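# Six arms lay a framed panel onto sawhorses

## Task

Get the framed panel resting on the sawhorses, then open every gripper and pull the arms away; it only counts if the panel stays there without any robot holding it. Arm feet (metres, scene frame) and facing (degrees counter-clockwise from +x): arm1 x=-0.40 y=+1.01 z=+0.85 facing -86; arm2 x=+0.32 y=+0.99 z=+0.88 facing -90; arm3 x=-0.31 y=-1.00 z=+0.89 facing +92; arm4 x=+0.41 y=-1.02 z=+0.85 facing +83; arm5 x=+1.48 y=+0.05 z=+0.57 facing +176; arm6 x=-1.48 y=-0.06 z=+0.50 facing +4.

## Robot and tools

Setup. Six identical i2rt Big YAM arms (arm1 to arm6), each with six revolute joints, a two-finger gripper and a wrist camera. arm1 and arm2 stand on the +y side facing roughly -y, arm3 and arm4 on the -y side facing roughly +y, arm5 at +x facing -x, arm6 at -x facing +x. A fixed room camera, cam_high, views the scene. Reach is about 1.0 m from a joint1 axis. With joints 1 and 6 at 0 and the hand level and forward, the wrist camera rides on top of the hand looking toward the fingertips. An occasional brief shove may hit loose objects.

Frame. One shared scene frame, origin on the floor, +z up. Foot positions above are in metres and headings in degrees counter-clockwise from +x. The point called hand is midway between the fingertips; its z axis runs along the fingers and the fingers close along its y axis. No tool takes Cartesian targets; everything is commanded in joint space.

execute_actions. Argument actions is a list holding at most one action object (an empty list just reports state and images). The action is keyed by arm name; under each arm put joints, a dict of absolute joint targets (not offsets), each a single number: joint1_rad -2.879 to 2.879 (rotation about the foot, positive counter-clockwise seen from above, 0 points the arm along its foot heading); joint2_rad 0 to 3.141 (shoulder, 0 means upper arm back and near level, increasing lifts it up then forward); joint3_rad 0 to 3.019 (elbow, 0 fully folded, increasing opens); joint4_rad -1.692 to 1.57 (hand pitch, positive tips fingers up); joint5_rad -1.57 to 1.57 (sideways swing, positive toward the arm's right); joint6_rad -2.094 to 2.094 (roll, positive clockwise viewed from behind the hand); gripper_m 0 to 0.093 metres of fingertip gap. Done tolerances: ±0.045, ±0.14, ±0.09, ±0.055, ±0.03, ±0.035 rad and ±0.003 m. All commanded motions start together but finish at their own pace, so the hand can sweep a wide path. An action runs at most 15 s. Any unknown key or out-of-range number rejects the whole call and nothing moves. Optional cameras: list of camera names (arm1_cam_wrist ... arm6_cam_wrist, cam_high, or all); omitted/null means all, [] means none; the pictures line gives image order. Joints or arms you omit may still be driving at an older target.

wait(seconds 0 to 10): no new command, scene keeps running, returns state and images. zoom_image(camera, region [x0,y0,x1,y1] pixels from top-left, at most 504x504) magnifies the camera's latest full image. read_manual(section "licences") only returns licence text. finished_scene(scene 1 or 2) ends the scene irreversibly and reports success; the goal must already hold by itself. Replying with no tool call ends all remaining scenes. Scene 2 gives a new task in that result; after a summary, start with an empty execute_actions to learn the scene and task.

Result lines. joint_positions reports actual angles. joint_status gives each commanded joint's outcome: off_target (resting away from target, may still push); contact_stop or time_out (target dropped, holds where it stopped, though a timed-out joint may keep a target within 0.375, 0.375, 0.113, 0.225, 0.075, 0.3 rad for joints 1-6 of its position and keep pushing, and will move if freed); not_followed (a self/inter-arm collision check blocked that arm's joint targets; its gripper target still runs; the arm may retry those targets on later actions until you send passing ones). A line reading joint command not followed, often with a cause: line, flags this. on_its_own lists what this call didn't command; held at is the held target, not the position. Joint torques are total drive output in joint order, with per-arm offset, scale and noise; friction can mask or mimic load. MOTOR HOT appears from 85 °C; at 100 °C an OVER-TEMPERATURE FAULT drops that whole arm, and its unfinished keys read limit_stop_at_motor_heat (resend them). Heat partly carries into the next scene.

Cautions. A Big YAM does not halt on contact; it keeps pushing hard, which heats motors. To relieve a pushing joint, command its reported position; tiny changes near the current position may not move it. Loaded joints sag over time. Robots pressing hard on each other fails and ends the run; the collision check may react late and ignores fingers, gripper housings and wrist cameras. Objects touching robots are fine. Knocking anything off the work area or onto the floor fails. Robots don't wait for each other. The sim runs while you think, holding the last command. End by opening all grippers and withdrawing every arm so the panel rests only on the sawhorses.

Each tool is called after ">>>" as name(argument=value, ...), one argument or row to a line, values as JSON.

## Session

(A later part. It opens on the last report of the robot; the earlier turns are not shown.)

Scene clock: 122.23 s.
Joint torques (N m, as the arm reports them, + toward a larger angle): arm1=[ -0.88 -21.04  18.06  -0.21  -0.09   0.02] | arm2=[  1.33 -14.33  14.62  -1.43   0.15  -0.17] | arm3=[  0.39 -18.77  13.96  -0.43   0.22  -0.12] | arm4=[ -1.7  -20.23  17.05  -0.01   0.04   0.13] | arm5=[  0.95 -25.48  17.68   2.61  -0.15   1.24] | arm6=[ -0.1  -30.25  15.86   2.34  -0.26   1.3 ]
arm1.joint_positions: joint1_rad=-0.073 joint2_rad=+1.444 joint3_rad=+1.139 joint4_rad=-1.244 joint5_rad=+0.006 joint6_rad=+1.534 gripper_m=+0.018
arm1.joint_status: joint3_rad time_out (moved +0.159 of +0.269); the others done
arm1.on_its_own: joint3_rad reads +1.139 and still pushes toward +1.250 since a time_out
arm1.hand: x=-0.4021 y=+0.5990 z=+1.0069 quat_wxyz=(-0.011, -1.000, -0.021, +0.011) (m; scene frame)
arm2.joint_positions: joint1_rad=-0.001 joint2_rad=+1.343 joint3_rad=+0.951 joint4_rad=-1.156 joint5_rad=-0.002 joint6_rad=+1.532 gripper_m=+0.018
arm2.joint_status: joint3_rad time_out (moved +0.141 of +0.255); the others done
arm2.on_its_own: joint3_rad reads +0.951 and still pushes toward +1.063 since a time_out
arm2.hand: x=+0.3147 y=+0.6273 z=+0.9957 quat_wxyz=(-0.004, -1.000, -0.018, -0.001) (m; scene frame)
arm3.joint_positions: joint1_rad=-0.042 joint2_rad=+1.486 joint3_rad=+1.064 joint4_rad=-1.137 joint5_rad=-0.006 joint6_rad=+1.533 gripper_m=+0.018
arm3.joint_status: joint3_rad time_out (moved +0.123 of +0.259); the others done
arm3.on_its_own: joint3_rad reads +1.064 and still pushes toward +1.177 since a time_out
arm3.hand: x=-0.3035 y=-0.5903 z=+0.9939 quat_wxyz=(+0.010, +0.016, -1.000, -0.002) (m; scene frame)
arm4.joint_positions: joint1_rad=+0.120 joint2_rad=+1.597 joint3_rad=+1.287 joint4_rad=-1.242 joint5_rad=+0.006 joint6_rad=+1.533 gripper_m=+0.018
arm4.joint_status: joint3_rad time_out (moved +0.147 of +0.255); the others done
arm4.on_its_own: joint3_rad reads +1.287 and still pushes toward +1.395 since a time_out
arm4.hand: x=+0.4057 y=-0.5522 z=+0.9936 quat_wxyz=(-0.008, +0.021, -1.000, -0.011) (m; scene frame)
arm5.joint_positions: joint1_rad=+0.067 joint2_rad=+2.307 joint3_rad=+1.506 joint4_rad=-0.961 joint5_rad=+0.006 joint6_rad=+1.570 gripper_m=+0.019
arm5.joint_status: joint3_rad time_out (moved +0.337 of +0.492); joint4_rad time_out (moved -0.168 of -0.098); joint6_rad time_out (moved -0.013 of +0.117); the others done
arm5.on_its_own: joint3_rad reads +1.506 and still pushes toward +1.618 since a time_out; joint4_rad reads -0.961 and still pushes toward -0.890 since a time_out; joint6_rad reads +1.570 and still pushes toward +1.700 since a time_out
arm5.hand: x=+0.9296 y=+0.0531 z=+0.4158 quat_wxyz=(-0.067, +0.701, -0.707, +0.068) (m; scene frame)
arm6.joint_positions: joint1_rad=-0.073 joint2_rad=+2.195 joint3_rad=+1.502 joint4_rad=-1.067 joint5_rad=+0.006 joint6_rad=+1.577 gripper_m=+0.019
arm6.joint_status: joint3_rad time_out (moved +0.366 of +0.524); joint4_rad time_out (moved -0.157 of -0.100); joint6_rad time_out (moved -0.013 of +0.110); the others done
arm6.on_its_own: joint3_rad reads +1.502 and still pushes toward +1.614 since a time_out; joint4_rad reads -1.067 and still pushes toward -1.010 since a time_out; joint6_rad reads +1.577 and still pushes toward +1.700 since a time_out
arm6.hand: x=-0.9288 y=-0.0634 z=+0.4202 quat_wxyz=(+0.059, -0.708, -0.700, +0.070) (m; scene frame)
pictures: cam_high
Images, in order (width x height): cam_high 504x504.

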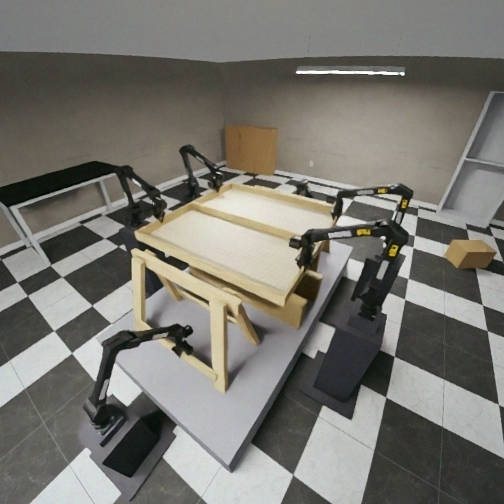

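>>> execute_actions(
  actions=[
    {"arm1":{"joints":{"joint2_rad":1.335,"joint3_rad":1.385,"joint4_rad":-1.425}},"arm2":{"joints":{"joint2_rad":1.205,"joint3_rad":1.205,"joint4_rad":-1.37}},"arm3":{"joints":{"joint2_rad":1.35,"joint3_rad":1.335,"joint4_rad":-1.345}},"arm4":{"joints":{"joint2_rad":1.465,"joint3_rad":1.53,"joint4_rad":-1.435}}},
  ],
  cameras=[],
)

Scene clock: 130.37 s.
Joint torques (N m, as the arm reports them, + toward a larger angle): arm1=[ -0.71 -20.59  18.57  -0.34  -0.06   0.03] | arm2=[  1.3  -14.33  15.    -1.68   0.24  -0.17] | arm3=[  0.45 -18.78  14.39  -0.74   0.26  -0.11] | arm4=[ -1.2  -20.73  17.78  -0.4   -0.01   0.17] | arm5=[  0.47 -25.28  17.58   2.39  -0.13   1.26] | arm6=[ -0.12 -30.15  15.85   2.35  -0.26   1.31]
arm1.joint_positions: joint1_rad=-0.075 joint2_rad=+1.408 joint3_rad=+1.258 joint4_rad=-1.406 joint5_rad=+0.006 joint6_rad=+1.534 gripper_m=+0.018
arm1.joint_status: joint3_rad time_out (moved +0.119 of +0.246); the others done
arm1.on_its_own: joint3_rad reads +1.258 and still pushes toward +1.371 since a time_out
arm1.hand: x=-0.4017 y=+0.6014 z=+1.0651 quat_wxyz=(-0.008, -1.000, -0.020, +0.011) (m; scene frame)
arm2.joint_positions: joint1_rad=+0.000 joint2_rad=+1.296 joint3_rad=+1.066 joint4_rad=-1.330 joint5_rad=-0.004 joint6_rad=+1.532 gripper_m=+0.018
arm2.joint_status: joint3_rad time_out (moved +0.115 of +0.254); the others done
arm2.on_its_own: joint3_rad reads +1.066 and still pushes toward +1.179 since a time_out
arm2.hand: x=+0.3152 y=+0.6285 z=+1.0533 quat_wxyz=(+0.002, -1.000, -0.018, -0.002) (m; scene frame)
arm3.joint_positions: joint1_rad=-0.042 joint2_rad=+1.438 joint3_rad=+1.172 joint4_rad=-1.304 joint5_rad=-0.007 joint6_rad=+1.533 gripper_m=+0.018
arm3.joint_status: joint3_rad time_out (moved +0.108 of +0.271); the others done
arm3.on_its_own: joint3_rad reads +1.172 and still pushes toward +1.285 since a time_out
arm3.hand: x=-0.3030 y=-0.5908 z=+1.0512 quat_wxyz=(+0.010, +0.016, -1.000, +0.004) (m; scene frame)
arm4.joint_positions: joint1_rad=+0.118 joint2_rad=+1.568 joint3_rad=+1.406 joint4_rad=-1.401 joint5_rad=+0.007 joint6_rad=+1.531 gripper_m=+0.019
arm4.joint_status: joint3_rad time_out (moved +0.119 of +0.243); the others done
arm4.on_its_own: joint3_rad reads +1.406 and still pushes toward +1.519 since a time_out
arm4.hand: x=+0.4061 y=-0.5529 z=+1.0503 quat_wxyz=(-0.009, +0.022, -1.000, -0.005) (m; scene frame)
arm5.joint_positions: joint1_rad=+0.067 joint2_rad=+2.307 joint3_rad=+1.506 joint4_rad=-0.961 joint5_rad=+0.006 joint6_rad=+1.570 gripper_m=+0.019
arm5.joint_status: not commanded
arm5.on_its_own: joint3_rad reads +1.506 and still pushes toward +1.618 since a time_out; joint4_rad reads -0.961 and still pushes toward -0.890 since a time_out; joint6_rad reads +1.570 and still pushes toward +1.700 since a time_out
arm5.hand: x=+0.9296 y=+0.0531 z=+0.4158 quat_wxyz=(-0.067, +0.701, -0.707, +0.068) (m; scene frame)
arm6.joint_positions: joint1_rad=-0.073 joint2_rad=+2.195 joint3_rad=+1.502 joint4_rad=-1.067 joint5_rad=+0.006 joint6_rad=+1.577 gripper_m=+0.019
arm6.joint_status: not commanded
arm6.on_its_own: joint3_rad reads +1.502 and still pushes toward +1.614 since a time_out; joint4_rad reads -1.067 and still pushes toward -1.010 since a time_out; joint6_rad reads +1.577 and still pushes toward +1.700 since a time_out
arm6.hand: x=-0.9288 y=-0.0634 z=+0.4202 quat_wxyz=(+0.059, -0.708, -0.700, +0.070) (m; scene frame)
pictures: none
No camera images: the call's "cameras" was empty. Leave "cameras" out to get every camera's image.

>>> execute_actions(
  actions=[
    {"arm1":{"joints":{"joint3_rad":1.42,"joint4_rad":-1.455}},"arm2":{"joints":{"joint3_rad":1.245,"joint4_rad":-1.40}},"arm3":{"joints":{"joint3_rad":1.375,"joint4_rad":-1.375}},"arm4":{"joints":{"joint3_rad":1.57,"joint4_rad":-1.465}},"arm5":{"joints":{"joint2_rad":2.38,"joint3_rad":2.0,"joint4_rad":-1.06,"joint6_rad":1.68}},"arm6":{"joints":{"joint2_rad":2.29,"joint3_rad":2.0,"joint4_rad":-1.16,"joint6_rad":1.70}}},
  ],
  cameras=["cam_high"],
)

Scene clock: 141.43 s.
Joint torques (N m, as the arm reports them, + toward a larger angle): arm1=[ -0.79 -20.83  18.59  -0.53  -0.05   0.02] | arm2=[  1.32 -14.4   15.02  -1.68   0.27  -0.17] | arm3=[  0.39 -18.75  14.43  -0.89   0.25  -0.11] | arm4=[ -1.13 -20.57  17.81  -0.52  -0.03   0.13] | arm5=[  0.57 -27.14  18.88   2.87  -0.2    1.28] | arm6=[ -0.41 -31.26  16.79   3.05  -0.3    1.48]
arm1.joint_positions: joint1_rad=-0.075 joint2_rad=+1.409 joint3_rad=+1.277 joint4_rad=-1.431 joint5_rad=+0.006 joint6_rad=+1.534 gripper_m=+0.018
arm1.joint_status: joint3_rad time_out (moved +0.019 of +0.162); the others done
arm1.on_its_own: joint3_rad reads +1.277 and still pushes toward +1.390 since a time_out
arm1.hand: x=-0.4016 y=+0.6019 z=+1.0718 quat_wxyz=(-0.004, -1.000, -0.020, +0.011) (m; scene frame)
arm2.joint_positions: joint1_rad=+0.000 joint2_rad=+1.296 joint3_rad=+1.088 joint4_rad=-1.361 joint5_rad=-0.005 joint6_rad=+1.532 gripper_m=+0.018
arm2.joint_status: joint3_rad time_out (moved +0.022 of +0.179); the others done
arm2.on_its_own: joint3_rad reads +1.088 and still pushes toward +1.201 since a time_out
arm2.hand: x=+0.3153 y=+0.6286 z=+1.0615 quat_wxyz=(+0.006, -1.000, -0.018, -0.003) (m; scene frame)
arm3.joint_positions: joint1_rad=-0.042 joint2_rad=+1.438 joint3_rad=+1.192 joint4_rad=-1.331 joint5_rad=-0.007 joint6_rad=+1.533 gripper_m=+0.018
arm3.joint_status: joint3_rad time_out (moved +0.020 of +0.203); the others done
arm3.on_its_own: joint3_rad reads +1.192 and still pushes toward +1.304 since a time_out
arm3.hand: x=-0.3031 y=-0.5908 z=+1.0584 quat_wxyz=(+0.010, +0.016, -1.000, +0.008) (m; scene frame)
arm4.joint_positions: joint1_rad=+0.118 joint2_rad=+1.568 joint3_rad=+1.427 joint4_rad=-1.427 joint5_rad=+0.007 joint6_rad=+1.531 gripper_m=+0.019
arm4.joint_status: joint3_rad time_out (moved +0.021 of +0.164); the others done
arm4.on_its_own: joint3_rad reads +1.427 and still pushes toward +1.540 since a time_out
arm4.hand: x=+0.4061 y=-0.5530 z=+1.0582 quat_wxyz=(-0.009, +0.022, -1.000, -0.003) (m; scene frame)
arm5.joint_positions: joint1_rad=+0.068 joint2_rad=+2.465 joint3_rad=+1.842 joint4_rad=-1.142 joint5_rad=+0.008 joint6_rad=+1.547 gripper_m=+0.019
arm5.joint_status: joint3_rad time_out (moved +0.336 of +0.494); joint4_rad time_out (moved -0.181 of -0.099); joint6_rad time_out (moved -0.023 of +0.110); the others done
arm5.on_its_own: joint3_rad reads +1.842 and still pushes toward +1.955 since a time_out; joint4_rad reads -1.142 and still pushes toward -1.060 since a time_out; joint6_rad reads +1.547 and still pushes toward +1.680 since a time_out
arm5.hand: x=+0.8525 y=+0.0538 z=+0.4169 quat_wxyz=(-0.068, +0.709, -0.698, +0.069) (m; scene frame)
arm6.joint_positions: joint1_rad=-0.070 joint2_rad=+2.365 joint3_rad=+1.840 joint4_rad=-1.233 joint5_rad=+0.007 joint6_rad=+1.562 gripper_m=+0.019
arm6.joint_status: joint3_rad time_out (moved +0.338 of +0.498); joint4_rad time_out (moved -0.166 of -0.093); joint6_rad time_out (moved -0.015 of +0.123); the others done
arm6.on_its_own: joint3_rad reads +1.840 and still pushes toward +1.953 since a time_out; joint4_rad reads -1.233 and still pushes toward -1.160 since a time_out; joint6_rad reads +1.562 and still pushes toward +1.700 since a time_out
arm6.hand: x=-0.8502 y=-0.0621 z=+0.4225 quat_wxyz=(+0.059, -0.702, -0.707, +0.069) (m; scene frame)
pictures: cam_high
Images, in order (width x height): cam_high 504x504.

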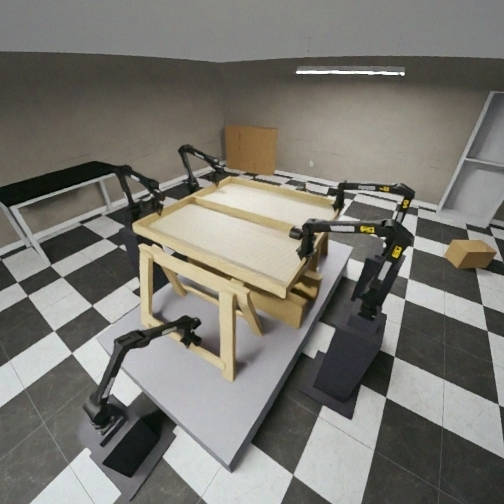

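>>> execute_actions(
  actions=[
    {"arm5":{"joints":{"joint2_rad":2.44,"joint3_rad":1.842,"joint4_rad":-1.142,"joint6_rad":1.57,"gripper_m":0.093}},"arm6":{"joints":{"joint2_rad":2.34,"joint3_rad":1.84,"joint4_rad":-1.233,"joint6_rad":1.57,"gripper_m":0.093}}},
  ],
  cameras=[],
)

>>> execute_actions(
  actions=[
    {"arm5":{"joints":{"joint2_rad":2.29,"joint4_rad":-1.3}},"arm6":{"joints":{"joint2_rad":2.19,"joint4_rad":-1.39}}},
  ],
  cameras=[],
)

>>> execute_actions(
  actions=[
    {"arm5":{"joints":{"joint2_rad":1.95,"joint3_rad":0.8,"joint4_rad":-0.4}},"arm6":{"joints":{"joint2_rad":1.8,"joint3_rad":0.75,"joint4_rad":-0.5}}},
  ],
  cameras=[],
)

>>> execute_actions(
  actions=[
    {"arm5":{"joints":{"joint2_rad":2.458,"joint3_rad":0.74,"joint4_rad":1.47}},"arm6":{"joints":{"joint2_rad":2.15,"joint3_rad":0.63,"joint4_rad":1.27}}},
  ],
  cameras=["arm5_cam_wrist","arm6_cam_wrist"],
)

Scene clock: 153.53 s.
Joint torques (N m, as the arm reports them, + toward a larger angle): arm1=[ -0.94 -20.85  18.58  -0.54  -0.06   0.03] | arm2=[  1.31 -14.4   15.02  -1.67   0.27  -0.17] | arm3=[  0.41 -18.79  14.41  -0.87   0.25  -0.11] | arm4=[ -1.31 -20.84  17.79  -0.56  -0.04   0.13] | arm5=[  1.   -21.62   8.32  -0.03  -0.07  -0.01] | arm6=[ -0.09 -26.59   8.01  -0.07  -0.07  -0.22]
arm1.joint_positions: joint1_rad=-0.075 joint2_rad=+1.409 joint3_rad=+1.277 joint4_rad=-1.431 joint5_rad=+0.006 joint6_rad=+1.534 gripper_m=+0.018
arm1.joint_status: not commanded
arm1.on_its_own: joint3_rad reads +1.277 and still pushes toward +1.390 since a time_out
arm1.hand: x=-0.4016 y=+0.6019 z=+1.0718 quat_wxyz=(-0.004, -1.000, -0.020, +0.011) (m; scene frame)
arm2.joint_positions: joint1_rad=+0.000 joint2_rad=+1.296 joint3_rad=+1.088 joint4_rad=-1.361 joint5_rad=-0.005 joint6_rad=+1.532 gripper_m=+0.018
arm2.joint_status: not commanded
arm2.on_its_own: joint3_rad reads +1.088 and still pushes toward +1.201 since a time_out
arm2.hand: x=+0.3153 y=+0.6286 z=+1.0615 quat_wxyz=(+0.006, -1.000, -0.018, -0.003) (m; scene frame)
arm3.joint_positions: joint1_rad=-0.042 joint2_rad=+1.438 joint3_rad=+1.192 joint4_rad=-1.331 joint5_rad=-0.007 joint6_rad=+1.533 gripper_m=+0.018
arm3.joint_status: not commanded
arm3.on_its_own: joint3_rad reads +1.192 and still pushes toward +1.304 since a time_out
arm3.hand: x=-0.3031 y=-0.5908 z=+1.0584 quat_wxyz=(+0.010, +0.016, -1.000, +0.008) (m; scene frame)
arm4.joint_positions: joint1_rad=+0.118 joint2_rad=+1.568 joint3_rad=+1.427 joint4_rad=-1.427 joint5_rad=+0.007 joint6_rad=+1.531 gripper_m=+0.019
arm4.joint_status: not commanded
arm4.on_its_own: joint3_rad reads +1.427 and still pushes toward +1.540 since a time_out
arm4.hand: x=+0.4061 y=-0.5530 z=+1.0582 quat_wxyz=(-0.009, +0.022, -1.000, -0.003) (m; scene frame)
arm5.joint_positions: joint1_rad=+0.068 joint2_rad=+2.455 joint3_rad=+1.841 joint4_rad=-1.138 joint5_rad=+0.004 joint6_rad=+1.579 gripper_m=+0.093
arm5.joint_status: all done
arm5.hand: x=+0.8494 y=+0.0531 z=+0.4223 quat_wxyz=(-0.063, +0.698, -0.710, +0.065) (m; scene frame)
arm6.joint_positions: joint1_rad=-0.071 joint2_rad=+2.363 joint3_rad=+1.834 joint4_rad=-1.231 joint5_rad=+0.002 joint6_rad=+1.587 gripper_m=+0.093
arm6.joint_status: all done
arm6.hand: x=-0.8519 y=-0.0615 z=+0.4219 quat_wxyz=(+0.061, -0.710, -0.698, +0.069) (m; scene frame)
pictures: none
No camera images: the call's "cameras" was empty. Leave "cameras" out to get every camera's image.

Scene clock: 154.97 s.
Joint torques (N m, as the arm reports them, + toward a larger angle): arm1=[ -0.82 -20.75  18.57  -0.52  -0.04   0.04] | arm2=[  1.32 -14.42  15.02  -1.68   0.26  -0.17] | arm3=[  0.47 -18.83  14.4   -0.89   0.25  -0.11] | arm4=[ -0.96 -20.81  17.8   -0.59  -0.02   0.13] | arm5=[  0.19 -18.84  10.57  -0.32  -0.05  -0.01] | arm6=[ -0.35 -23.12   9.84  -0.55  -0.06  -0.21]
arm1.joint_positions: joint1_rad=-0.075 joint2_rad=+1.409 joint3_rad=+1.277 joint4_rad=-1.431 joint5_rad=+0.006 joint6_rad=+1.534 gripper_m=+0.018
arm1.joint_status: not commanded
arm1.on_its_own: joint3_rad reads +1.277 and still pushes toward +1.390 since a time_out
arm1.hand: x=-0.4016 y=+0.6019 z=+1.0718 quat_wxyz=(-0.004, -1.000, -0.020, +0.011) (m; scene frame)
arm2.joint_positions: joint1_rad=+0.000 joint2_rad=+1.296 joint3_rad=+1.088 joint4_rad=-1.361 joint5_rad=-0.005 joint6_rad=+1.532 gripper_m=+0.018
arm2.joint_status: not commanded
arm2.on_its_own: joint3_rad reads +1.088 and still pushes toward +1.201 since a time_out
arm2.hand: x=+0.3153 y=+0.6286 z=+1.0615 quat_wxyz=(+0.006, -1.000, -0.018, -0.003) (m; scene frame)
arm3.joint_positions: joint1_rad=-0.042 joint2_rad=+1.438 joint3_rad=+1.192 joint4_rad=-1.331 joint5_rad=-0.007 joint6_rad=+1.533 gripper_m=+0.018
arm3.joint_status: not commanded
arm3.on_its_own: joint3_rad reads +1.192 and still pushes toward +1.304 since a time_out
arm3.hand: x=-0.3031 y=-0.5908 z=+1.0584 quat_wxyz=(+0.010, +0.016, -1.000, +0.008) (m; scene frame)
arm4.joint_positions: joint1_rad=+0.118 joint2_rad=+1.568 joint3_rad=+1.427 joint4_rad=-1.427 joint5_rad=+0.007 joint6_rad=+1.531 gripper_m=+0.019
arm4.joint_status: not commanded
arm4.on_its_own: joint3_rad reads +1.427 and still pushes toward +1.540 since a time_out
arm4.hand: x=+0.4061 y=-0.5530 z=+1.0582 quat_wxyz=(-0.009, +0.022, -1.000, -0.003) (m; scene frame)
arm5.joint_positions: joint1_rad=+0.068 joint2_rad=+2.276 joint3_rad=+1.829 joint4_rad=-1.285 joint5_rad=+0.003 joint6_rad=+1.579 gripper_m=+0.093
arm5.joint_status: all done
arm5.hand: x=+0.8510 y=+0.0537 z=+0.5336 quat_wxyz=(-0.056, +0.699, -0.711, +0.058) (m; scene frame)
arm6.joint_positions: joint1_rad=-0.071 joint2_rad=+2.187 joint3_rad=+1.822 joint4_rad=-1.377 joint5_rad=+0.002 joint6_rad=+1.586 gripper_m=+0.093
arm6.joint_status: all done
arm6.hand: x=-0.8641 y=-0.0605 z=+0.5296 quat_wxyz=(+0.054, -0.711, -0.699, +0.062) (m; scene frame)
pictures: none
No camera images: the call's "cameras" was empty. Leave "cameras" out to get every camera's image.

Scene clock: 156.60 s.
Joint torques (N m, as the arm reports them, + toward a larger angle): arm1=[ -0.91 -20.87  18.58  -0.52  -0.06   0.03] | arm2=[  1.29 -14.38  15.02  -1.67   0.27  -0.17] | arm3=[  0.42 -18.82  14.43  -0.88   0.26  -0.11] | arm4=[ -1.   -20.87  17.78  -0.54  -0.01   0.14] | arm5=[  0.57 -10.33   4.99   1.02  -0.05  -0.04] | arm6=[ -0.25 -13.19   5.29   1.03  -0.06  -0.21]
arm1.joint_positions: joint1_rad=-0.075 joint2_rad=+1.409 joint3_rad=+1.277 joint4_rad=-1.431 joint5_rad=+0.006 joint6_rad=+1.534 gripper_m=+0.018
arm1.joint_status: not commanded
arm1.on_its_own: joint3_rad reads +1.277 and still pushes toward +1.390 since a time_out
arm1.hand: x=-0.4016 y=+0.6019 z=+1.0718 quat_wxyz=(-0.004, -1.000, -0.020, +0.011) (m; scene frame)
arm2.joint_positions: joint1_rad=+0.000 joint2_rad=+1.296 joint3_rad=+1.088 joint4_rad=-1.361 joint5_rad=-0.005 joint6_rad=+1.532 gripper_m=+0.018
arm2.joint_status: not commanded
arm2.on_its_own: joint3_rad reads +1.088 and still pushes toward +1.201 since a time_out
arm2.hand: x=+0.3153 y=+0.6286 z=+1.0615 quat_wxyz=(+0.006, -1.000, -0.018, -0.003) (m; scene frame)
arm3.joint_positions: joint1_rad=-0.042 joint2_rad=+1.438 joint3_rad=+1.192 joint4_rad=-1.331 joint5_rad=-0.007 joint6_rad=+1.533 gripper_m=+0.018
arm3.joint_status: not commanded
arm3.on_its_own: joint3_rad reads +1.192 and still pushes toward +1.304 since a time_out
arm3.hand: x=-0.3031 y=-0.5908 z=+1.0584 quat_wxyz=(+0.010, +0.016, -1.000, +0.008) (m; scene frame)
arm4.joint_positions: joint1_rad=+0.118 joint2_rad=+1.568 joint3_rad=+1.427 joint4_rad=-1.427 joint5_rad=+0.007 joint6_rad=+1.531 gripper_m=+0.019
arm4.joint_status: not commanded
arm4.on_its_own: joint3_rad reads +1.427 and still pushes toward +1.540 since a time_out
arm4.hand: x=+0.4061 y=-0.5530 z=+1.0582 quat_wxyz=(-0.009, +0.022, -1.000, -0.003) (m; scene frame)
arm5.joint_positions: joint1_rad=+0.068 joint2_rad=+1.944 joint3_rad=+0.795 joint4_rad=-0.417 joint5_rad=+0.003 joint6_rad=+1.578 gripper_m=+0.093
arm5.joint_status: all done
arm5.hand: x=+1.0941 y=+0.0508 z=+0.4301 quat_wxyz=(+0.003, +0.701, -0.713, -0.001) (m; scene frame)
arm6.joint_positions: joint1_rad=-0.071 joint2_rad=+1.808 joint3_rad=+0.741 joint4_rad=-0.515 joint5_rad=+0.002 joint6_rad=+1.585 gripper_m=+0.093
arm6.joint_status: all done
arm6.hand: x=-1.1162 y=-0.0612 z=+0.4089 quat_wxyz=(-0.002, -0.713, -0.702, +0.006) (m; scene frame)
pictures: none
No camera images: the call's "cameras" was empty. Leave "cameras" out to get every camera's image.

Scene clock: 160.27 s.
Joint torques (N m, as the arm reports them, + toward a larger angle): arm1=[ -1.   -20.89  18.62  -0.54  -0.07   0.04] | arm2=[  1.28 -14.38  15.02  -1.68   0.27  -0.17] | arm3=[  0.41 -18.79  14.38  -0.89   0.26  -0.11] | arm4=[ -1.05 -20.65  17.7   -0.59  -0.04   0.16] | arm5=[  0.84 -11.8    0.51   2.72  -0.09  -0.11] | arm6=[ -0.23 -24.47   8.06  10.53   0.03  -0.26]
arm1.joint_positions: joint1_rad=-0.075 joint2_rad=+1.409 joint3_rad=+1.277 joint4_rad=-1.431 joint5_rad=+0.006 joint6_rad=+1.534 gripper_m=+0.018
arm1.joint_status: not commanded
arm1.on_its_own: joint3_rad reads +1.277 and still pushes toward +1.390 since a time_out
arm1.hand: x=-0.4016 y=+0.6019 z=+1.0718 quat_wxyz=(-0.004, -1.000, -0.020, +0.011) (m; scene frame)
arm2.joint_positions: joint1_rad=+0.000 joint2_rad=+1.296 joint3_rad=+1.088 joint4_rad=-1.361 joint5_rad=-0.005 joint6_rad=+1.532 gripper_m=+0.018
arm2.joint_status: not commanded
arm2.on_its_own: joint3_rad reads +1.088 and still pushes toward +1.201 since a time_out
arm2.hand: x=+0.3153 y=+0.6286 z=+1.0615 quat_wxyz=(+0.006, -1.000, -0.018, -0.003) (m; scene frame)
arm3.joint_positions: joint1_rad=-0.042 joint2_rad=+1.438 joint3_rad=+1.192 joint4_rad=-1.331 joint5_rad=-0.007 joint6_rad=+1.533 gripper_m=+0.018
arm3.joint_status: not commanded
arm3.on_its_own: joint3_rad reads +1.192 and still pushes toward +1.304 since a time_out
arm3.hand: x=-0.3031 y=-0.5908 z=+1.0584 quat_wxyz=(+0.010, +0.016, -1.000, +0.008) (m; scene frame)
arm4.joint_positions: joint1_rad=+0.118 joint2_rad=+1.568 joint3_rad=+1.427 joint4_rad=-1.427 joint5_rad=+0.007 joint6_rad=+1.531 gripper_m=+0.019
arm4.joint_status: not commanded
arm4.on_its_own: joint3_rad reads +1.427 and still pushes toward +1.540 since a time_out
arm4.hand: x=+0.4061 y=-0.5530 z=+1.0582 quat_wxyz=(-0.009, +0.022, -1.000, -0.003) (m; scene frame)
arm5.joint_positions: joint1_rad=+0.068 joint2_rad=+2.445 joint3_rad=+0.743 joint4_rad=+1.443 joint5_rad=+0.003 joint6_rad=+1.578 gripper_m=+0.093
arm5.joint_status: all done
arm5.hand: x=+0.9311 y=+0.0523 z=+0.4458 quat_wxyz=(+0.432, +0.554, -0.567, -0.431) (m; scene frame)
arm6.joint_positions: joint1_rad=-0.071 joint2_rad=+2.299 joint3_rad=+0.349 joint4_rad=+0.929 joint5_rad=+0.000 joint6_rad=+1.584 gripper_m=+0.093
arm6.joint_status: joint2_rad time_out (moved +0.490 of +0.342); joint3_rad time_out (moved -0.392 of -0.111); joint4_rad time_out (moved +1.444 of +1.785)
arm6.on_its_own: joint2_rad reads +2.299 and still pushes toward +2.150 since a time_out; joint3_rad reads +0.349 and still pushes toward +0.477 since a time_out (your +0.630 is given up); joint4_rad reads +0.929 and still pushes toward +1.144 since a time_out (your +1.270 is given up)
arm6.hand: x=-1.1624 y=-0.0616 z=+0.3098 quat_wxyz=(-0.195, -0.684, -0.676, -0.192) (m; scene frame)
pictures: arm5_cam_wrist, arm6_cam_wrist
Images, in order (width x height): arm5_cam_wrist 616x616, arm6_cam_wrist 616x616.

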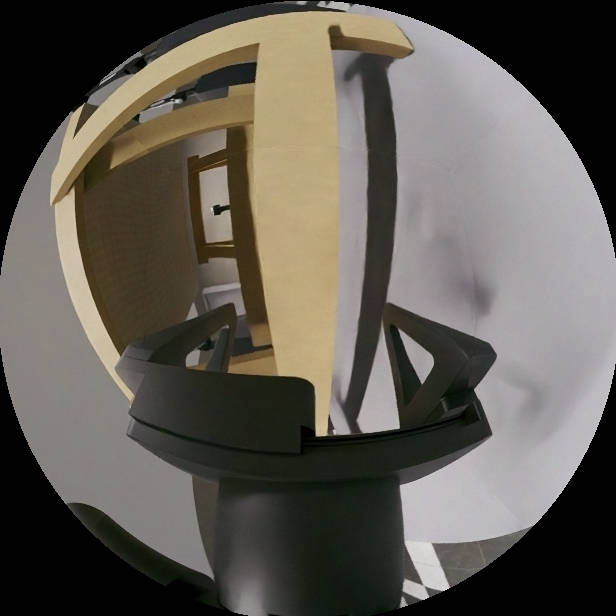

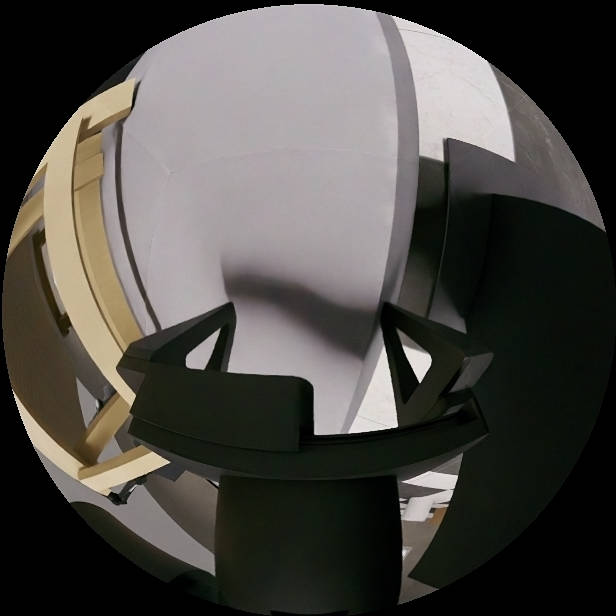

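>>> execute_actions(
  actions=[
    {"arm5":{"joints":{"joint2_rad":2.45,"joint3_rad":0.90,"joint4_rad":1.30}},"arm6":{"joints":{"joint2_rad":2.1,"joint3_rad":0.2,"joint4_rad":0.93}}},
  ],
  cameras=["arm5_cam_wrist"],
)

>>> execute_actions(
  actions=[
    {"arm6":{"joints":{"joint2_rad":2.1,"joint3_rad":0.3,"joint4_rad":1.5}}},
  ],
  cameras=[],
)

>>> execute_actions(
  actions=[
    {"arm6":{"joints":{"joint2_rad":2.17,"joint3_rad":0.66,"joint4_rad":1.26}}},
  ],
  cameras=["arm6_cam_wrist"],
)

Scene clock: 169.80 s.
Joint torques (N m, as the arm reports them, + toward a larger angle): arm1=[ -0.75 -20.9   18.55  -0.54  -0.07   0.02] | arm2=[  1.3  -14.37  15.01  -1.67   0.27  -0.17] | arm3=[  0.38 -18.77  14.41  -0.88   0.26  -0.11] | arm4=[ -1.1  -20.79  17.68  -0.58   0.01   0.16] | arm5=[  0.34 -14.38   2.39   1.15  -0.09  -0.13] | arm6=[-0.31 -9.46 -2.05  1.6   0.03 -0.26]
arm1.joint_positions: joint1_rad=-0.075 joint2_rad=+1.409 joint3_rad=+1.277 joint4_rad=-1.431 joint5_rad=+0.006 joint6_rad=+1.534 gripper_m=+0.018
arm1.joint_status: not commanded
arm1.on_its_own: joint3_rad reads +1.277 and still pushes toward +1.390 since a time_out
arm1.hand: x=-0.4016 y=+0.6019 z=+1.0718 quat_wxyz=(-0.004, -1.000, -0.020, +0.011) (m; scene frame)
arm2.joint_positions: joint1_rad=+0.000 joint2_rad=+1.296 joint3_rad=+1.088 joint4_rad=-1.361 joint5_rad=-0.005 joint6_rad=+1.532 gripper_m=+0.018
arm2.joint_status: not commanded
arm2.on_its_own: joint3_rad reads +1.088 and still pushes toward +1.201 since a time_out
arm2.hand: x=+0.3153 y=+0.6286 z=+1.0615 quat_wxyz=(+0.006, -1.000, -0.018, -0.003) (m; scene frame)
arm3.joint_positions: joint1_rad=-0.042 joint2_rad=+1.438 joint3_rad=+1.192 joint4_rad=-1.331 joint5_rad=-0.007 joint6_rad=+1.533 gripper_m=+0.018
arm3.joint_status: not commanded
arm3.on_its_own: joint3_rad reads +1.192 and still pushes toward +1.304 since a time_out
arm3.hand: x=-0.3031 y=-0.5908 z=+1.0584 quat_wxyz=(+0.010, +0.016, -1.000, +0.008) (m; scene frame)
arm4.joint_positions: joint1_rad=+0.118 joint2_rad=+1.568 joint3_rad=+1.427 joint4_rad=-1.427 joint5_rad=+0.007 joint6_rad=+1.531 gripper_m=+0.019
arm4.joint_status: not commanded
arm4.on_its_own: joint3_rad reads +1.427 and still pushes toward +1.540 since a time_out
arm4.hand: x=+0.4061 y=-0.5530 z=+1.0582 quat_wxyz=(-0.009, +0.022, -1.000, -0.003) (m; scene frame)
arm5.joint_positions: joint1_rad=+0.068 joint2_rad=+2.445 joint3_rad=+0.900 joint4_rad=+1.318 joint5_rad=+0.003 joint6_rad=+1.578 gripper_m=+0.093
arm5.joint_status: all done
arm5.hand: x=+0.8694 y=+0.0529 z=+0.4504 quat_wxyz=(+0.441, +0.547, -0.560, -0.440) (m; scene frame)
arm6.joint_positions: joint1_rad=-0.071 joint2_rad=+2.101 joint3_rad=+0.204 joint4_rad=+0.929 joint5_rad=+0.000 joint6_rad=+1.584 gripper_m=+0.093
arm6.joint_status: all done
arm6.hand: x=-1.1853 y=-0.0611 z=+0.3646 quat_wxyz=(-0.213, -0.679, -0.671, -0.210) (m; scene frame)
pictures: arm5_cam_wrist
Images, in order (width x height): arm5_cam_wrist 616x616.

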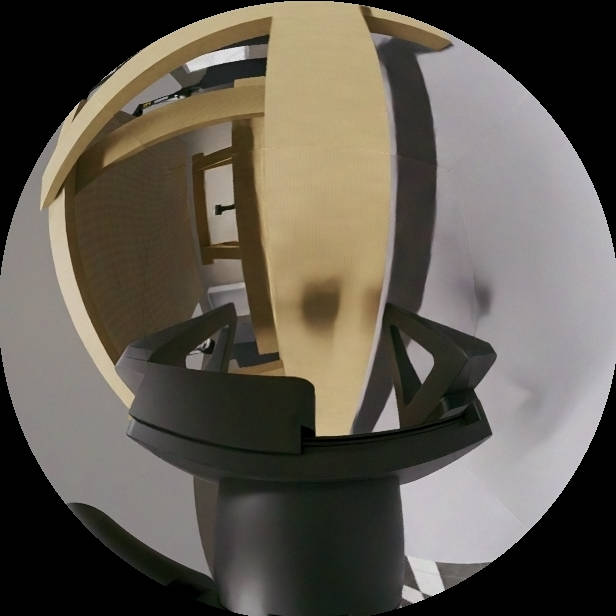

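Scene clock: 171.07 s.
Joint torques (N m, as the arm reports them, + toward a larger angle): arm1=[ -0.87 -20.84  18.6   -0.56  -0.06   0.03] | arm2=[  1.32 -14.37  15.03  -1.68   0.27  -0.17] | arm3=[  0.4  -18.73  14.4   -0.87   0.26  -0.11] | arm4=[ -1.83 -20.56  17.78  -0.52  -0.03   0.14] | arm5=[  0.23 -14.11   2.46   1.26  -0.08  -0.14] | arm6=[ -0.26 -11.33  -0.85   3.37  -0.01  -0.31]
arm1.joint_positions: joint1_rad=-0.075 joint2_rad=+1.409 joint3_rad=+1.277 joint4_rad=-1.431 joint5_rad=+0.006 joint6_rad=+1.534 gripper_m=+0.018
arm1.joint_status: not commanded
arm1.on_its_own: joint3_rad reads +1.277 and still pushes toward +1.390 since a time_out
arm1.hand: x=-0.4016 y=+0.6019 z=+1.0718 quat_wxyz=(-0.004, -1.000, -0.020, +0.011) (m; scene frame)
arm2.joint_positions: joint1_rad=+0.000 joint2_rad=+1.296 joint3_rad=+1.088 joint4_rad=-1.361 joint5_rad=-0.005 joint6_rad=+1.532 gripper_m=+0.018
arm2.joint_status: not commanded
arm2.on_its_own: joint3_rad reads +1.088 and still pushes toward +1.201 since a time_out
arm2.hand: x=+0.3153 y=+0.6286 z=+1.0615 quat_wxyz=(+0.006, -1.000, -0.018, -0.003) (m; scene frame)
arm3.joint_positions: joint1_rad=-0.042 joint2_rad=+1.438 joint3_rad=+1.192 joint4_rad=-1.331 joint5_rad=-0.007 joint6_rad=+1.533 gripper_m=+0.018
arm3.joint_status: not commanded
arm3.on_its_own: joint3_rad reads +1.192 and still pushes toward +1.304 since a time_out
arm3.hand: x=-0.3031 y=-0.5908 z=+1.0584 quat_wxyz=(+0.010, +0.016, -1.000, +0.008) (m; scene frame)
arm4.joint_positions: joint1_rad=+0.118 joint2_rad=+1.568 joint3_rad=+1.427 joint4_rad=-1.427 joint5_rad=+0.007 joint6_rad=+1.531 gripper_m=+0.019
arm4.joint_status: not commanded
arm4.on_its_own: joint3_rad reads +1.427 and still pushes toward +1.540 since a time_out
arm4.hand: x=+0.4061 y=-0.5530 z=+1.0582 quat_wxyz=(-0.009, +0.022, -1.000, -0.003) (m; scene frame)
arm5.joint_positions: joint1_rad=+0.068 joint2_rad=+2.445 joint3_rad=+0.900 joint4_rad=+1.318 joint5_rad=+0.003 joint6_rad=+1.578 gripper_m=+0.093
arm5.joint_status: not commanded
arm5.hand: x=+0.8694 y=+0.0529 z=+0.4504 quat_wxyz=(+0.441, +0.547, -0.560, -0.440) (m; scene frame)
arm6.joint_positions: joint1_rad=-0.071 joint2_rad=+2.101 joint3_rad=+0.306 joint4_rad=+1.473 joint5_rad=+0.000 joint6_rad=+1.584 gripper_m=+0.093
arm6.joint_status: all done
arm6.hand: x=-1.0545 y=-0.0603 z=+0.4793 quat_wxyz=(-0.415, -0.575, -0.570, -0.415) (m; scene frame)
pictures: none
No camera images: the call's "cameras" was empty. Leave "cameras" out to get every camera's image.

Scene clock: 172.17 s.
Joint torques (N m, as the arm reports them, + toward a larger angle): arm1=[ -0.93 -20.77  18.59  -0.48  -0.06   0.03] | arm2=[  1.29 -14.34  15.02  -1.68   0.27  -0.17] | arm3=[  0.49 -18.82  14.43  -0.88   0.26  -0.11] | arm4=[ -1.39 -20.7   17.77  -0.67  -0.01   0.15] | arm5=[  0.68 -14.08   2.5    1.29  -0.08  -0.12] | arm6=[ -0.28 -15.05   2.31   1.75  -0.02  -0.32]
arm1.joint_positions: joint1_rad=-0.075 joint2_rad=+1.409 joint3_rad=+1.277 joint4_rad=-1.431 joint5_rad=+0.006 joint6_rad=+1.534 gripper_m=+0.018
arm1.joint_status: not commanded
arm1.on_its_own: joint3_rad reads +1.277 and still pushes toward +1.390 since a time_out
arm1.hand: x=-0.4016 y=+0.6019 z=+1.0718 quat_wxyz=(-0.004, -1.000, -0.020, +0.011) (m; scene frame)
arm2.joint_positions: joint1_rad=+0.000 joint2_rad=+1.296 joint3_rad=+1.088 joint4_rad=-1.361 joint5_rad=-0.005 joint6_rad=+1.532 gripper_m=+0.018
arm2.joint_status: not commanded
arm2.on_its_own: joint3_rad reads +1.088 and still pushes toward +1.201 since a time_out
arm2.hand: x=+0.3153 y=+0.6286 z=+1.0615 quat_wxyz=(+0.006, -1.000, -0.018, -0.003) (m; scene frame)
arm3.joint_positions: joint1_rad=-0.042 joint2_rad=+1.438 joint3_rad=+1.192 joint4_rad=-1.331 joint5_rad=-0.007 joint6_rad=+1.533 gripper_m=+0.018
arm3.joint_status: not commanded
arm3.on_its_own: joint3_rad reads +1.192 and still pushes toward +1.304 since a time_out
arm3.hand: x=-0.3031 y=-0.5908 z=+1.0584 quat_wxyz=(+0.010, +0.016, -1.000, +0.008) (m; scene frame)
arm4.joint_positions: joint1_rad=+0.118 joint2_rad=+1.568 joint3_rad=+1.427 joint4_rad=-1.427 joint5_rad=+0.007 joint6_rad=+1.531 gripper_m=+0.019
arm4.joint_status: not commanded
arm4.on_its_own: joint3_rad reads +1.427 and still pushes toward +1.540 since a time_out
arm4.hand: x=+0.4061 y=-0.5530 z=+1.0582 quat_wxyz=(-0.009, +0.022, -1.000, -0.003) (m; scene frame)
arm5.joint_positions: joint1_rad=+0.068 joint2_rad=+2.445 joint3_rad=+0.900 joint4_rad=+1.318 joint5_rad=+0.003 joint6_rad=+1.578 gripper_m=+0.093
arm5.joint_status: not commanded
arm5.hand: x=+0.8694 y=+0.0529 z=+0.4504 quat_wxyz=(+0.441, +0.547, -0.560, -0.440) (m; scene frame)
arm6.joint_positions: joint1_rad=-0.071 joint2_rad=+2.167 joint3_rad=+0.658 joint4_rad=+1.272 joint5_rad=+0.000 joint6_rad=+1.584 gripper_m=+0.093
arm6.joint_status: all done
arm6.hand: x=-0.9214 y=-0.0605 z=+0.4742 quat_wxyz=(-0.439, -0.556, -0.552, -0.439) (m; scene frame)
pictures: arm6_cam_wrist
Images, in order (width x height): arm6_cam_wrist 616x616.

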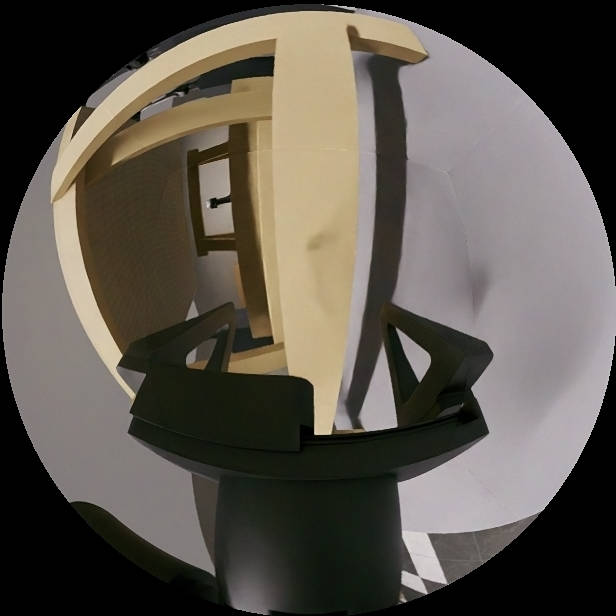

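>>> execute_actions(
  actions=[
    {"arm5":{"joints":{"joint4_rad":1.245}},"arm6":{"joints":{"joint2_rad":2.235,"joint3_rad":0.79,"joint4_rad":1.175}}},
  ],
  cameras=["arm6_cam_wrist"],
)

>>> execute_actions(
  actions=[
    {"arm5":{"joints":{"joint2_rad":2.495,"joint3_rad":1.05,"joint4_rad":1.155}},"arm6":{"joints":{"joint2_rad":2.285,"joint3_rad":0.94,"joint4_rad":1.07}}},
  ],
  cameras=["arm5_cam_wrist","arm6_cam_wrist"],
)

Scene clock: 181.77 s.
Joint torques (N m, as the arm reports them, + toward a larger angle): arm1=[ -0.8  -20.79  18.52  -0.53  -0.06   0.04] | arm2=[  1.29 -14.38  15.03  -1.68   0.26  -0.17] | arm3=[  0.45 -18.79  14.42  -0.88   0.26  -0.11] | arm4=[ -1.91 -20.91  17.68  -0.52  -0.01   0.15] | arm5=[  0.57 -13.83   2.49   1.17  -0.09  -0.1 ] | arm6=[ -0.23 -16.08   3.73   1.79  -0.01  -0.3 ]
arm1.joint_positions: joint1_rad=-0.075 joint2_rad=+1.409 joint3_rad=+1.277 joint4_rad=-1.431 joint5_rad=+0.006 joint6_rad=+1.534 gripper_m=+0.018
arm1.joint_status: not commanded
arm1.on_its_own: joint3_rad reads +1.277 and still pushes toward +1.390 since a time_out
arm1.hand: x=-0.4016 y=+0.6019 z=+1.0718 quat_wxyz=(-0.004, -1.000, -0.020, +0.011) (m; scene frame)
arm2.joint_positions: joint1_rad=+0.000 joint2_rad=+1.296 joint3_rad=+1.088 joint4_rad=-1.361 joint5_rad=-0.005 joint6_rad=+1.532 gripper_m=+0.018
arm2.joint_status: not commanded
arm2.on_its_own: joint3_rad reads +1.088 and still pushes toward +1.201 since a time_out
arm2.hand: x=+0.3153 y=+0.6286 z=+1.0615 quat_wxyz=(+0.006, -1.000, -0.018, -0.003) (m; scene frame)
arm3.joint_positions: joint1_rad=-0.042 joint2_rad=+1.438 joint3_rad=+1.192 joint4_rad=-1.331 joint5_rad=-0.007 joint6_rad=+1.533 gripper_m=+0.018
arm3.joint_status: not commanded
arm3.on_its_own: joint3_rad reads +1.192 and still pushes toward +1.304 since a time_out
arm3.hand: x=-0.3031 y=-0.5908 z=+1.0584 quat_wxyz=(+0.010, +0.016, -1.000, +0.008) (m; scene frame)
arm4.joint_positions: joint1_rad=+0.118 joint2_rad=+1.568 joint3_rad=+1.427 joint4_rad=-1.427 joint5_rad=+0.007 joint6_rad=+1.531 gripper_m=+0.019
arm4.joint_status: not commanded
arm4.on_its_own: joint3_rad reads +1.427 and still pushes toward +1.540 since a time_out
arm4.hand: x=+0.4061 y=-0.5530 z=+1.0582 quat_wxyz=(-0.009, +0.022, -1.000, -0.003) (m; scene frame)
arm5.joint_positions: joint1_rad=+0.068 joint2_rad=+2.445 joint3_rad=+0.900 joint4_rad=+1.263 joint5_rad=+0.003 joint6_rad=+1.578 gripper_m=+0.093
arm5.joint_status: all done
arm5.hand: x=+0.8728 y=+0.0528 z=+0.4372 quat_wxyz=(+0.426, +0.559, -0.572, -0.424) (m; scene frame)
arm6.joint_positions: joint1_rad=-0.071 joint2_rad=+2.230 joint3_rad=+0.779 joint4_rad=+1.186 joint5_rad=+0.000 joint6_rad=+1.584 gripper_m=+0.093
arm6.joint_status: all done
arm6.hand: x=-0.8842 y=-0.0607 z=+0.4524 quat_wxyz=(-0.431, -0.563, -0.558, -0.431) (m; scene frame)
pictures: arm6_cam_wrist
Images, in order (width x height): arm6_cam_wrist 616x616.

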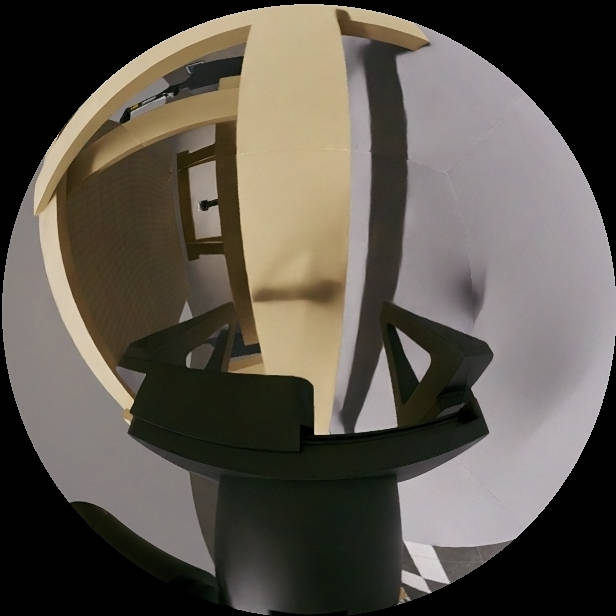

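Scene clock: 183.73 s.
Joint torques (N m, as the arm reports them, + toward a larger angle): arm1=[ -0.79 -20.94  18.63  -0.55  -0.05   0.04] | arm2=[  1.3  -14.39  15.02  -1.67   0.26  -0.17] | arm3=[  0.39 -18.78  14.42  -0.87   0.26  -0.11] | arm4=[ -1.18 -20.61  17.71  -0.5   -0.01   0.13] | arm5=[  0.3  -14.11   4.34   1.2   -0.07  -0.1 ] | arm6=[ -0.32 -14.6   12.07  -0.46  -0.02  -0.3 ]
arm1.joint_positions: joint1_rad=-0.075 joint2_rad=+1.409 joint3_rad=+1.277 joint4_rad=-1.431 joint5_rad=+0.006 joint6_rad=+1.534 gripper_m=+0.018
arm1.joint_status: not commanded
arm1.on_its_own: joint3_rad reads +1.277 and still pushes toward +1.390 since a time_out
arm1.hand: x=-0.4016 y=+0.6019 z=+1.0718 quat_wxyz=(-0.004, -1.000, -0.020, +0.011) (m; scene frame)
arm2.joint_positions: joint1_rad=+0.000 joint2_rad=+1.296 joint3_rad=+1.088 joint4_rad=-1.361 joint5_rad=-0.005 joint6_rad=+1.532 gripper_m=+0.018
arm2.joint_status: not commanded
arm2.on_its_own: joint3_rad reads +1.088 and still pushes toward +1.201 since a time_out
arm2.hand: x=+0.3153 y=+0.6286 z=+1.0615 quat_wxyz=(+0.006, -1.000, -0.018, -0.003) (m; scene frame)
arm3.joint_positions: joint1_rad=-0.042 joint2_rad=+1.438 joint3_rad=+1.192 joint4_rad=-1.331 joint5_rad=-0.007 joint6_rad=+1.533 gripper_m=+0.018
arm3.joint_status: not commanded
arm3.on_its_own: joint3_rad reads +1.192 and still pushes toward +1.304 since a time_out
arm3.hand: x=-0.3031 y=-0.5908 z=+1.0584 quat_wxyz=(+0.010, +0.016, -1.000, +0.008) (m; scene frame)
arm4.joint_positions: joint1_rad=+0.118 joint2_rad=+1.568 joint3_rad=+1.427 joint4_rad=-1.427 joint5_rad=+0.007 joint6_rad=+1.531 gripper_m=+0.019
arm4.joint_status: not commanded
arm4.on_its_own: joint3_rad reads +1.427 and still pushes toward +1.540 since a time_out
arm4.hand: x=+0.4061 y=-0.5530 z=+1.0582 quat_wxyz=(-0.009, +0.022, -1.000, -0.003) (m; scene frame)
arm5.joint_positions: joint1_rad=+0.068 joint2_rad=+2.473 joint3_rad=+1.044 joint4_rad=+1.172 joint5_rad=+0.003 joint6_rad=+1.578 gripper_m=+0.093
arm5.joint_status: all done
arm5.hand: x=+0.8219 y=+0.0533 z=+0.4375 quat_wxyz=(+0.433, +0.553, -0.566, -0.432) (m; scene frame)
arm6.joint_positions: joint1_rad=-0.071 joint2_rad=+2.256 joint3_rad=+0.825 joint4_rad=+1.134 joint5_rad=+0.000 joint6_rad=+1.584 gripper_m=+0.093
arm6.joint_status: joint3_rad time_out (moved +0.046 of +0.161); joint4_rad time_out (moved -0.052 of -0.116); the others done
arm6.on_its_own: joint3_rad reads +0.825 and still pushes toward +0.937 since a time_out; joint4_rad reads +1.134 and still pushes toward +1.070 since a time_out
arm6.hand: x=-0.8722 y=-0.0609 z=+0.4384 quat_wxyz=(-0.422, -0.570, -0.565, -0.422) (m; scene frame)
pictures: arm5_cam_wrist, arm6_cam_wrist
Images, in order (width x height): arm5_cam_wrist 616x616, arm6_cam_wrist 616x616.

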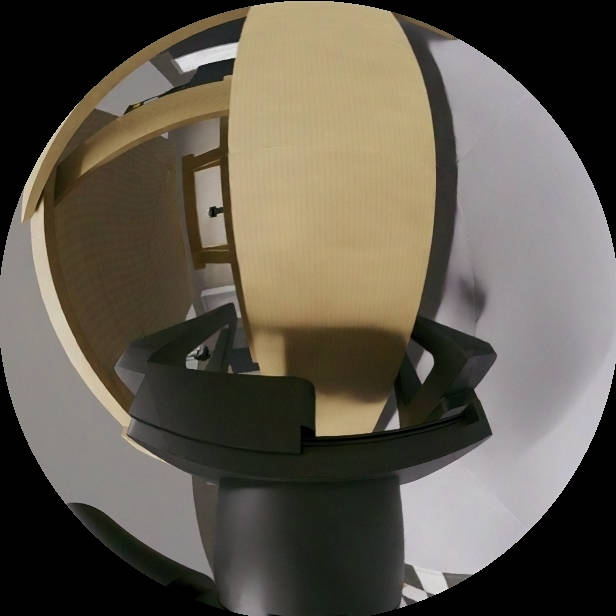

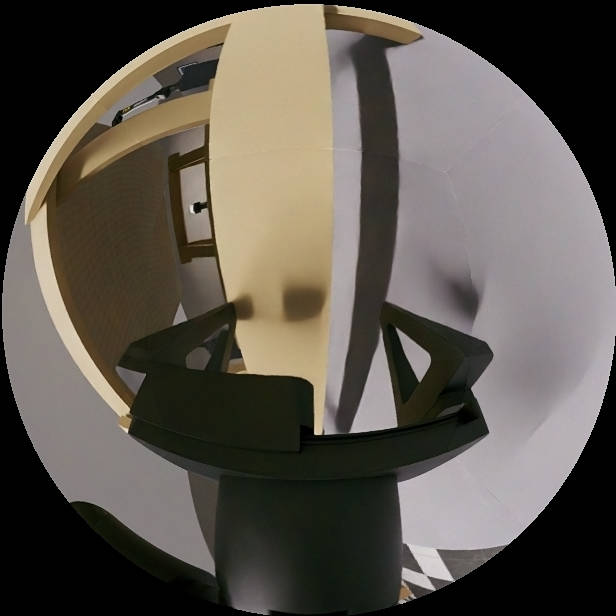

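>>> execute_actions(
  actions=[
    {"arm5":{"joints":{"joint4_rad":1.13,"gripper_m":0}},"arm6":{"joints":{"joint2_rad":2.24,"joint3_rad":0.79,"joint4_rad":1.25}}},
  ],
  cameras=[],
)

>>> execute_actions(
  actions=[
    {"arm6":{"joints":{"joint3_rad":0.87,"joint4_rad":1.15}}},
  ],
  cameras=["arm6_cam_wrist"],
)

Scene clock: 189.80 s.
Joint torques (N m, as the arm reports them, + toward a larger angle): arm1=[ -0.8  -21.01  18.54  -0.59  -0.05   0.05] | arm2=[  1.3  -14.38  15.02  -1.67   0.27  -0.17] | arm3=[  0.39 -18.75  14.43  -0.88   0.25  -0.11] | arm4=[ -1.58 -20.75  17.73  -0.54  -0.04   0.14] | arm5=[  0.68 -14.34   4.22   1.34  -0.05   0.01] | arm6=[ -0.3  -18.61   2.68   3.4   -0.03  -0.31]
arm1.joint_positions: joint1_rad=-0.075 joint2_rad=+1.409 joint3_rad=+1.277 joint4_rad=-1.431 joint5_rad=+0.006 joint6_rad=+1.534 gripper_m=+0.018
arm1.joint_status: not commanded
arm1.on_its_own: joint3_rad reads +1.277 and still pushes toward +1.390 since a time_out
arm1.hand: x=-0.4016 y=+0.6019 z=+1.0718 quat_wxyz=(-0.004, -1.000, -0.020, +0.011) (m; scene frame)
arm2.joint_positions: joint1_rad=+0.000 joint2_rad=+1.296 joint3_rad=+1.088 joint4_rad=-1.361 joint5_rad=-0.005 joint6_rad=+1.532 gripper_m=+0.018
arm2.joint_status: not commanded
arm2.on_its_own: joint3_rad reads +1.088 and still pushes toward +1.201 since a time_out
arm2.hand: x=+0.3153 y=+0.6286 z=+1.0615 quat_wxyz=(+0.006, -1.000, -0.018, -0.003) (m; scene frame)
arm3.joint_positions: joint1_rad=-0.042 joint2_rad=+1.438 joint3_rad=+1.192 joint4_rad=-1.331 joint5_rad=-0.007 joint6_rad=+1.533 gripper_m=+0.018
arm3.joint_status: not commanded
arm3.on_its_own: joint3_rad reads +1.192 and still pushes toward +1.304 since a time_out
arm3.hand: x=-0.3031 y=-0.5908 z=+1.0584 quat_wxyz=(+0.010, +0.016, -1.000, +0.008) (m; scene frame)
arm4.joint_positions: joint1_rad=+0.118 joint2_rad=+1.568 joint3_rad=+1.427 joint4_rad=-1.427 joint5_rad=+0.007 joint6_rad=+1.531 gripper_m=+0.019
arm4.joint_status: not commanded
arm4.on_its_own: joint3_rad reads +1.427 and still pushes toward +1.540 since a time_out
arm4.hand: x=+0.4061 y=-0.5530 z=+1.0582 quat_wxyz=(-0.009, +0.022, -1.000, -0.003) (m; scene frame)
arm5.joint_positions: joint1_rad=+0.068 joint2_rad=+2.479 joint3_rad=+1.044 joint4_rad=+1.143 joint5_rad=+0.002 joint6_rad=+1.566 gripper_m=+0.062
arm5.joint_status: gripper_m off_target (ended at +0.062, target +0.000); the others done
arm5.hand: x=+0.8257 y=+0.0530 z=+0.4265 quat_wxyz=(+0.420, +0.564, -0.570, -0.424) (m; scene frame)
arm6.joint_positions: joint1_rad=-0.071 joint2_rad=+2.255 joint3_rad=+0.789 joint4_rad=+1.223 joint5_rad=+0.000 joint6_rad=+1.584 gripper_m=+0.093
arm6.joint_status: all done
arm6.hand: x=-0.8823 y=-0.0608 z=+0.4496 quat_wxyz=(-0.437, -0.558, -0.554, -0.437) (m; scene frame)
pictures: none
No camera images: the call's "cameras" was empty. Leave "cameras" out to get every camera's image.

Scene clock: 190.63 s.
Joint torques (N m, as the arm reports them, + toward a larger angle): arm1=[ -0.85 -20.83  18.58  -0.57  -0.07   0.04] | arm2=[  1.28 -14.36  15.02  -1.68   0.26  -0.17] | arm3=[  0.39 -18.75  14.41  -0.87   0.25  -0.11] | arm4=[ -1.5  -20.8   17.77  -0.6   -0.02   0.14] | arm5=[  0.58 -15.1    4.15   1.4   -0.06   0.02] | arm6=[ -0.39 -19.05   4.2    1.75  -0.03  -0.31]
arm1.joint_positions: joint1_rad=-0.075 joint2_rad=+1.409 joint3_rad=+1.277 joint4_rad=-1.431 joint5_rad=+0.006 joint6_rad=+1.534 gripper_m=+0.018
arm1.joint_status: not commanded
arm1.on_its_own: joint3_rad reads +1.277 and still pushes toward +1.390 since a time_out
arm1.hand: x=-0.4016 y=+0.6019 z=+1.0718 quat_wxyz=(-0.004, -1.000, -0.020, +0.011) (m; scene frame)
arm2.joint_positions: joint1_rad=+0.000 joint2_rad=+1.296 joint3_rad=+1.088 joint4_rad=-1.361 joint5_rad=-0.005 joint6_rad=+1.532 gripper_m=+0.018
arm2.joint_status: not commanded
arm2.on_its_own: joint3_rad reads +1.088 and still pushes toward +1.201 since a time_out
arm2.hand: x=+0.3153 y=+0.6286 z=+1.0615 quat_wxyz=(+0.006, -1.000, -0.018, -0.003) (m; scene frame)
arm3.joint_positions: joint1_rad=-0.042 joint2_rad=+1.438 joint3_rad=+1.192 joint4_rad=-1.331 joint5_rad=-0.007 joint6_rad=+1.533 gripper_m=+0.018
arm3.joint_status: not commanded
arm3.on_its_own: joint3_rad reads +1.192 and still pushes toward +1.304 since a time_out
arm3.hand: x=-0.3031 y=-0.5908 z=+1.0584 quat_wxyz=(+0.010, +0.016, -1.000, +0.008) (m; scene frame)
arm4.joint_positions: joint1_rad=+0.118 joint2_rad=+1.568 joint3_rad=+1.427 joint4_rad=-1.427 joint5_rad=+0.007 joint6_rad=+1.531 gripper_m=+0.019
arm4.joint_status: not commanded
arm4.on_its_own: joint3_rad reads +1.427 and still pushes toward +1.540 since a time_out
arm4.hand: x=+0.4061 y=-0.5530 z=+1.0582 quat_wxyz=(-0.009, +0.022, -1.000, -0.003) (m; scene frame)
arm5.joint_positions: joint1_rad=+0.068 joint2_rad=+2.479 joint3_rad=+1.044 joint4_rad=+1.143 joint5_rad=+0.002 joint6_rad=+1.566 gripper_m=+0.062
arm5.joint_status: not commanded
arm5.hand: x=+0.8257 y=+0.0530 z=+0.4265 quat_wxyz=(+0.420, +0.564, -0.570, -0.424) (m; scene frame)
arm6.joint_positions: joint1_rad=-0.071 joint2_rad=+2.255 joint3_rad=+0.859 joint4_rad=+1.162 joint5_rad=+0.000 joint6_rad=+1.584 gripper_m=+0.093
arm6.joint_status: all done
arm6.hand: x=-0.8553 y=-0.0608 z=+0.4558 quat_wxyz=(-0.440, -0.556, -0.551, -0.440) (m; scene frame)
pictures: arm6_cam_wrist
Images, in order (width x height): arm6_cam_wrist 616x616.

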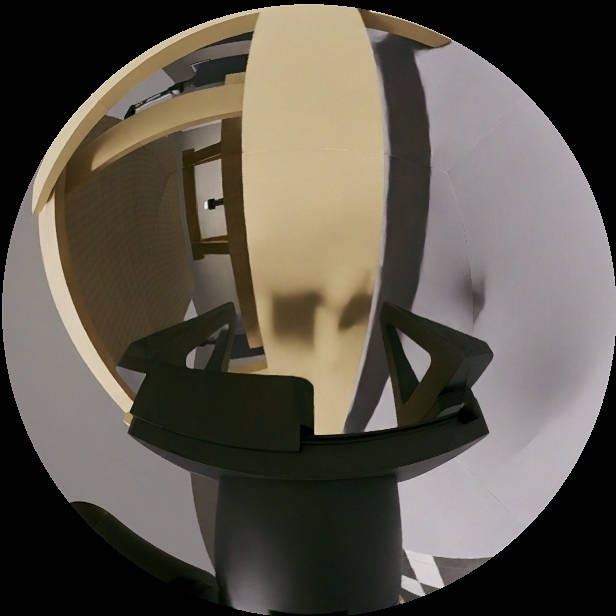

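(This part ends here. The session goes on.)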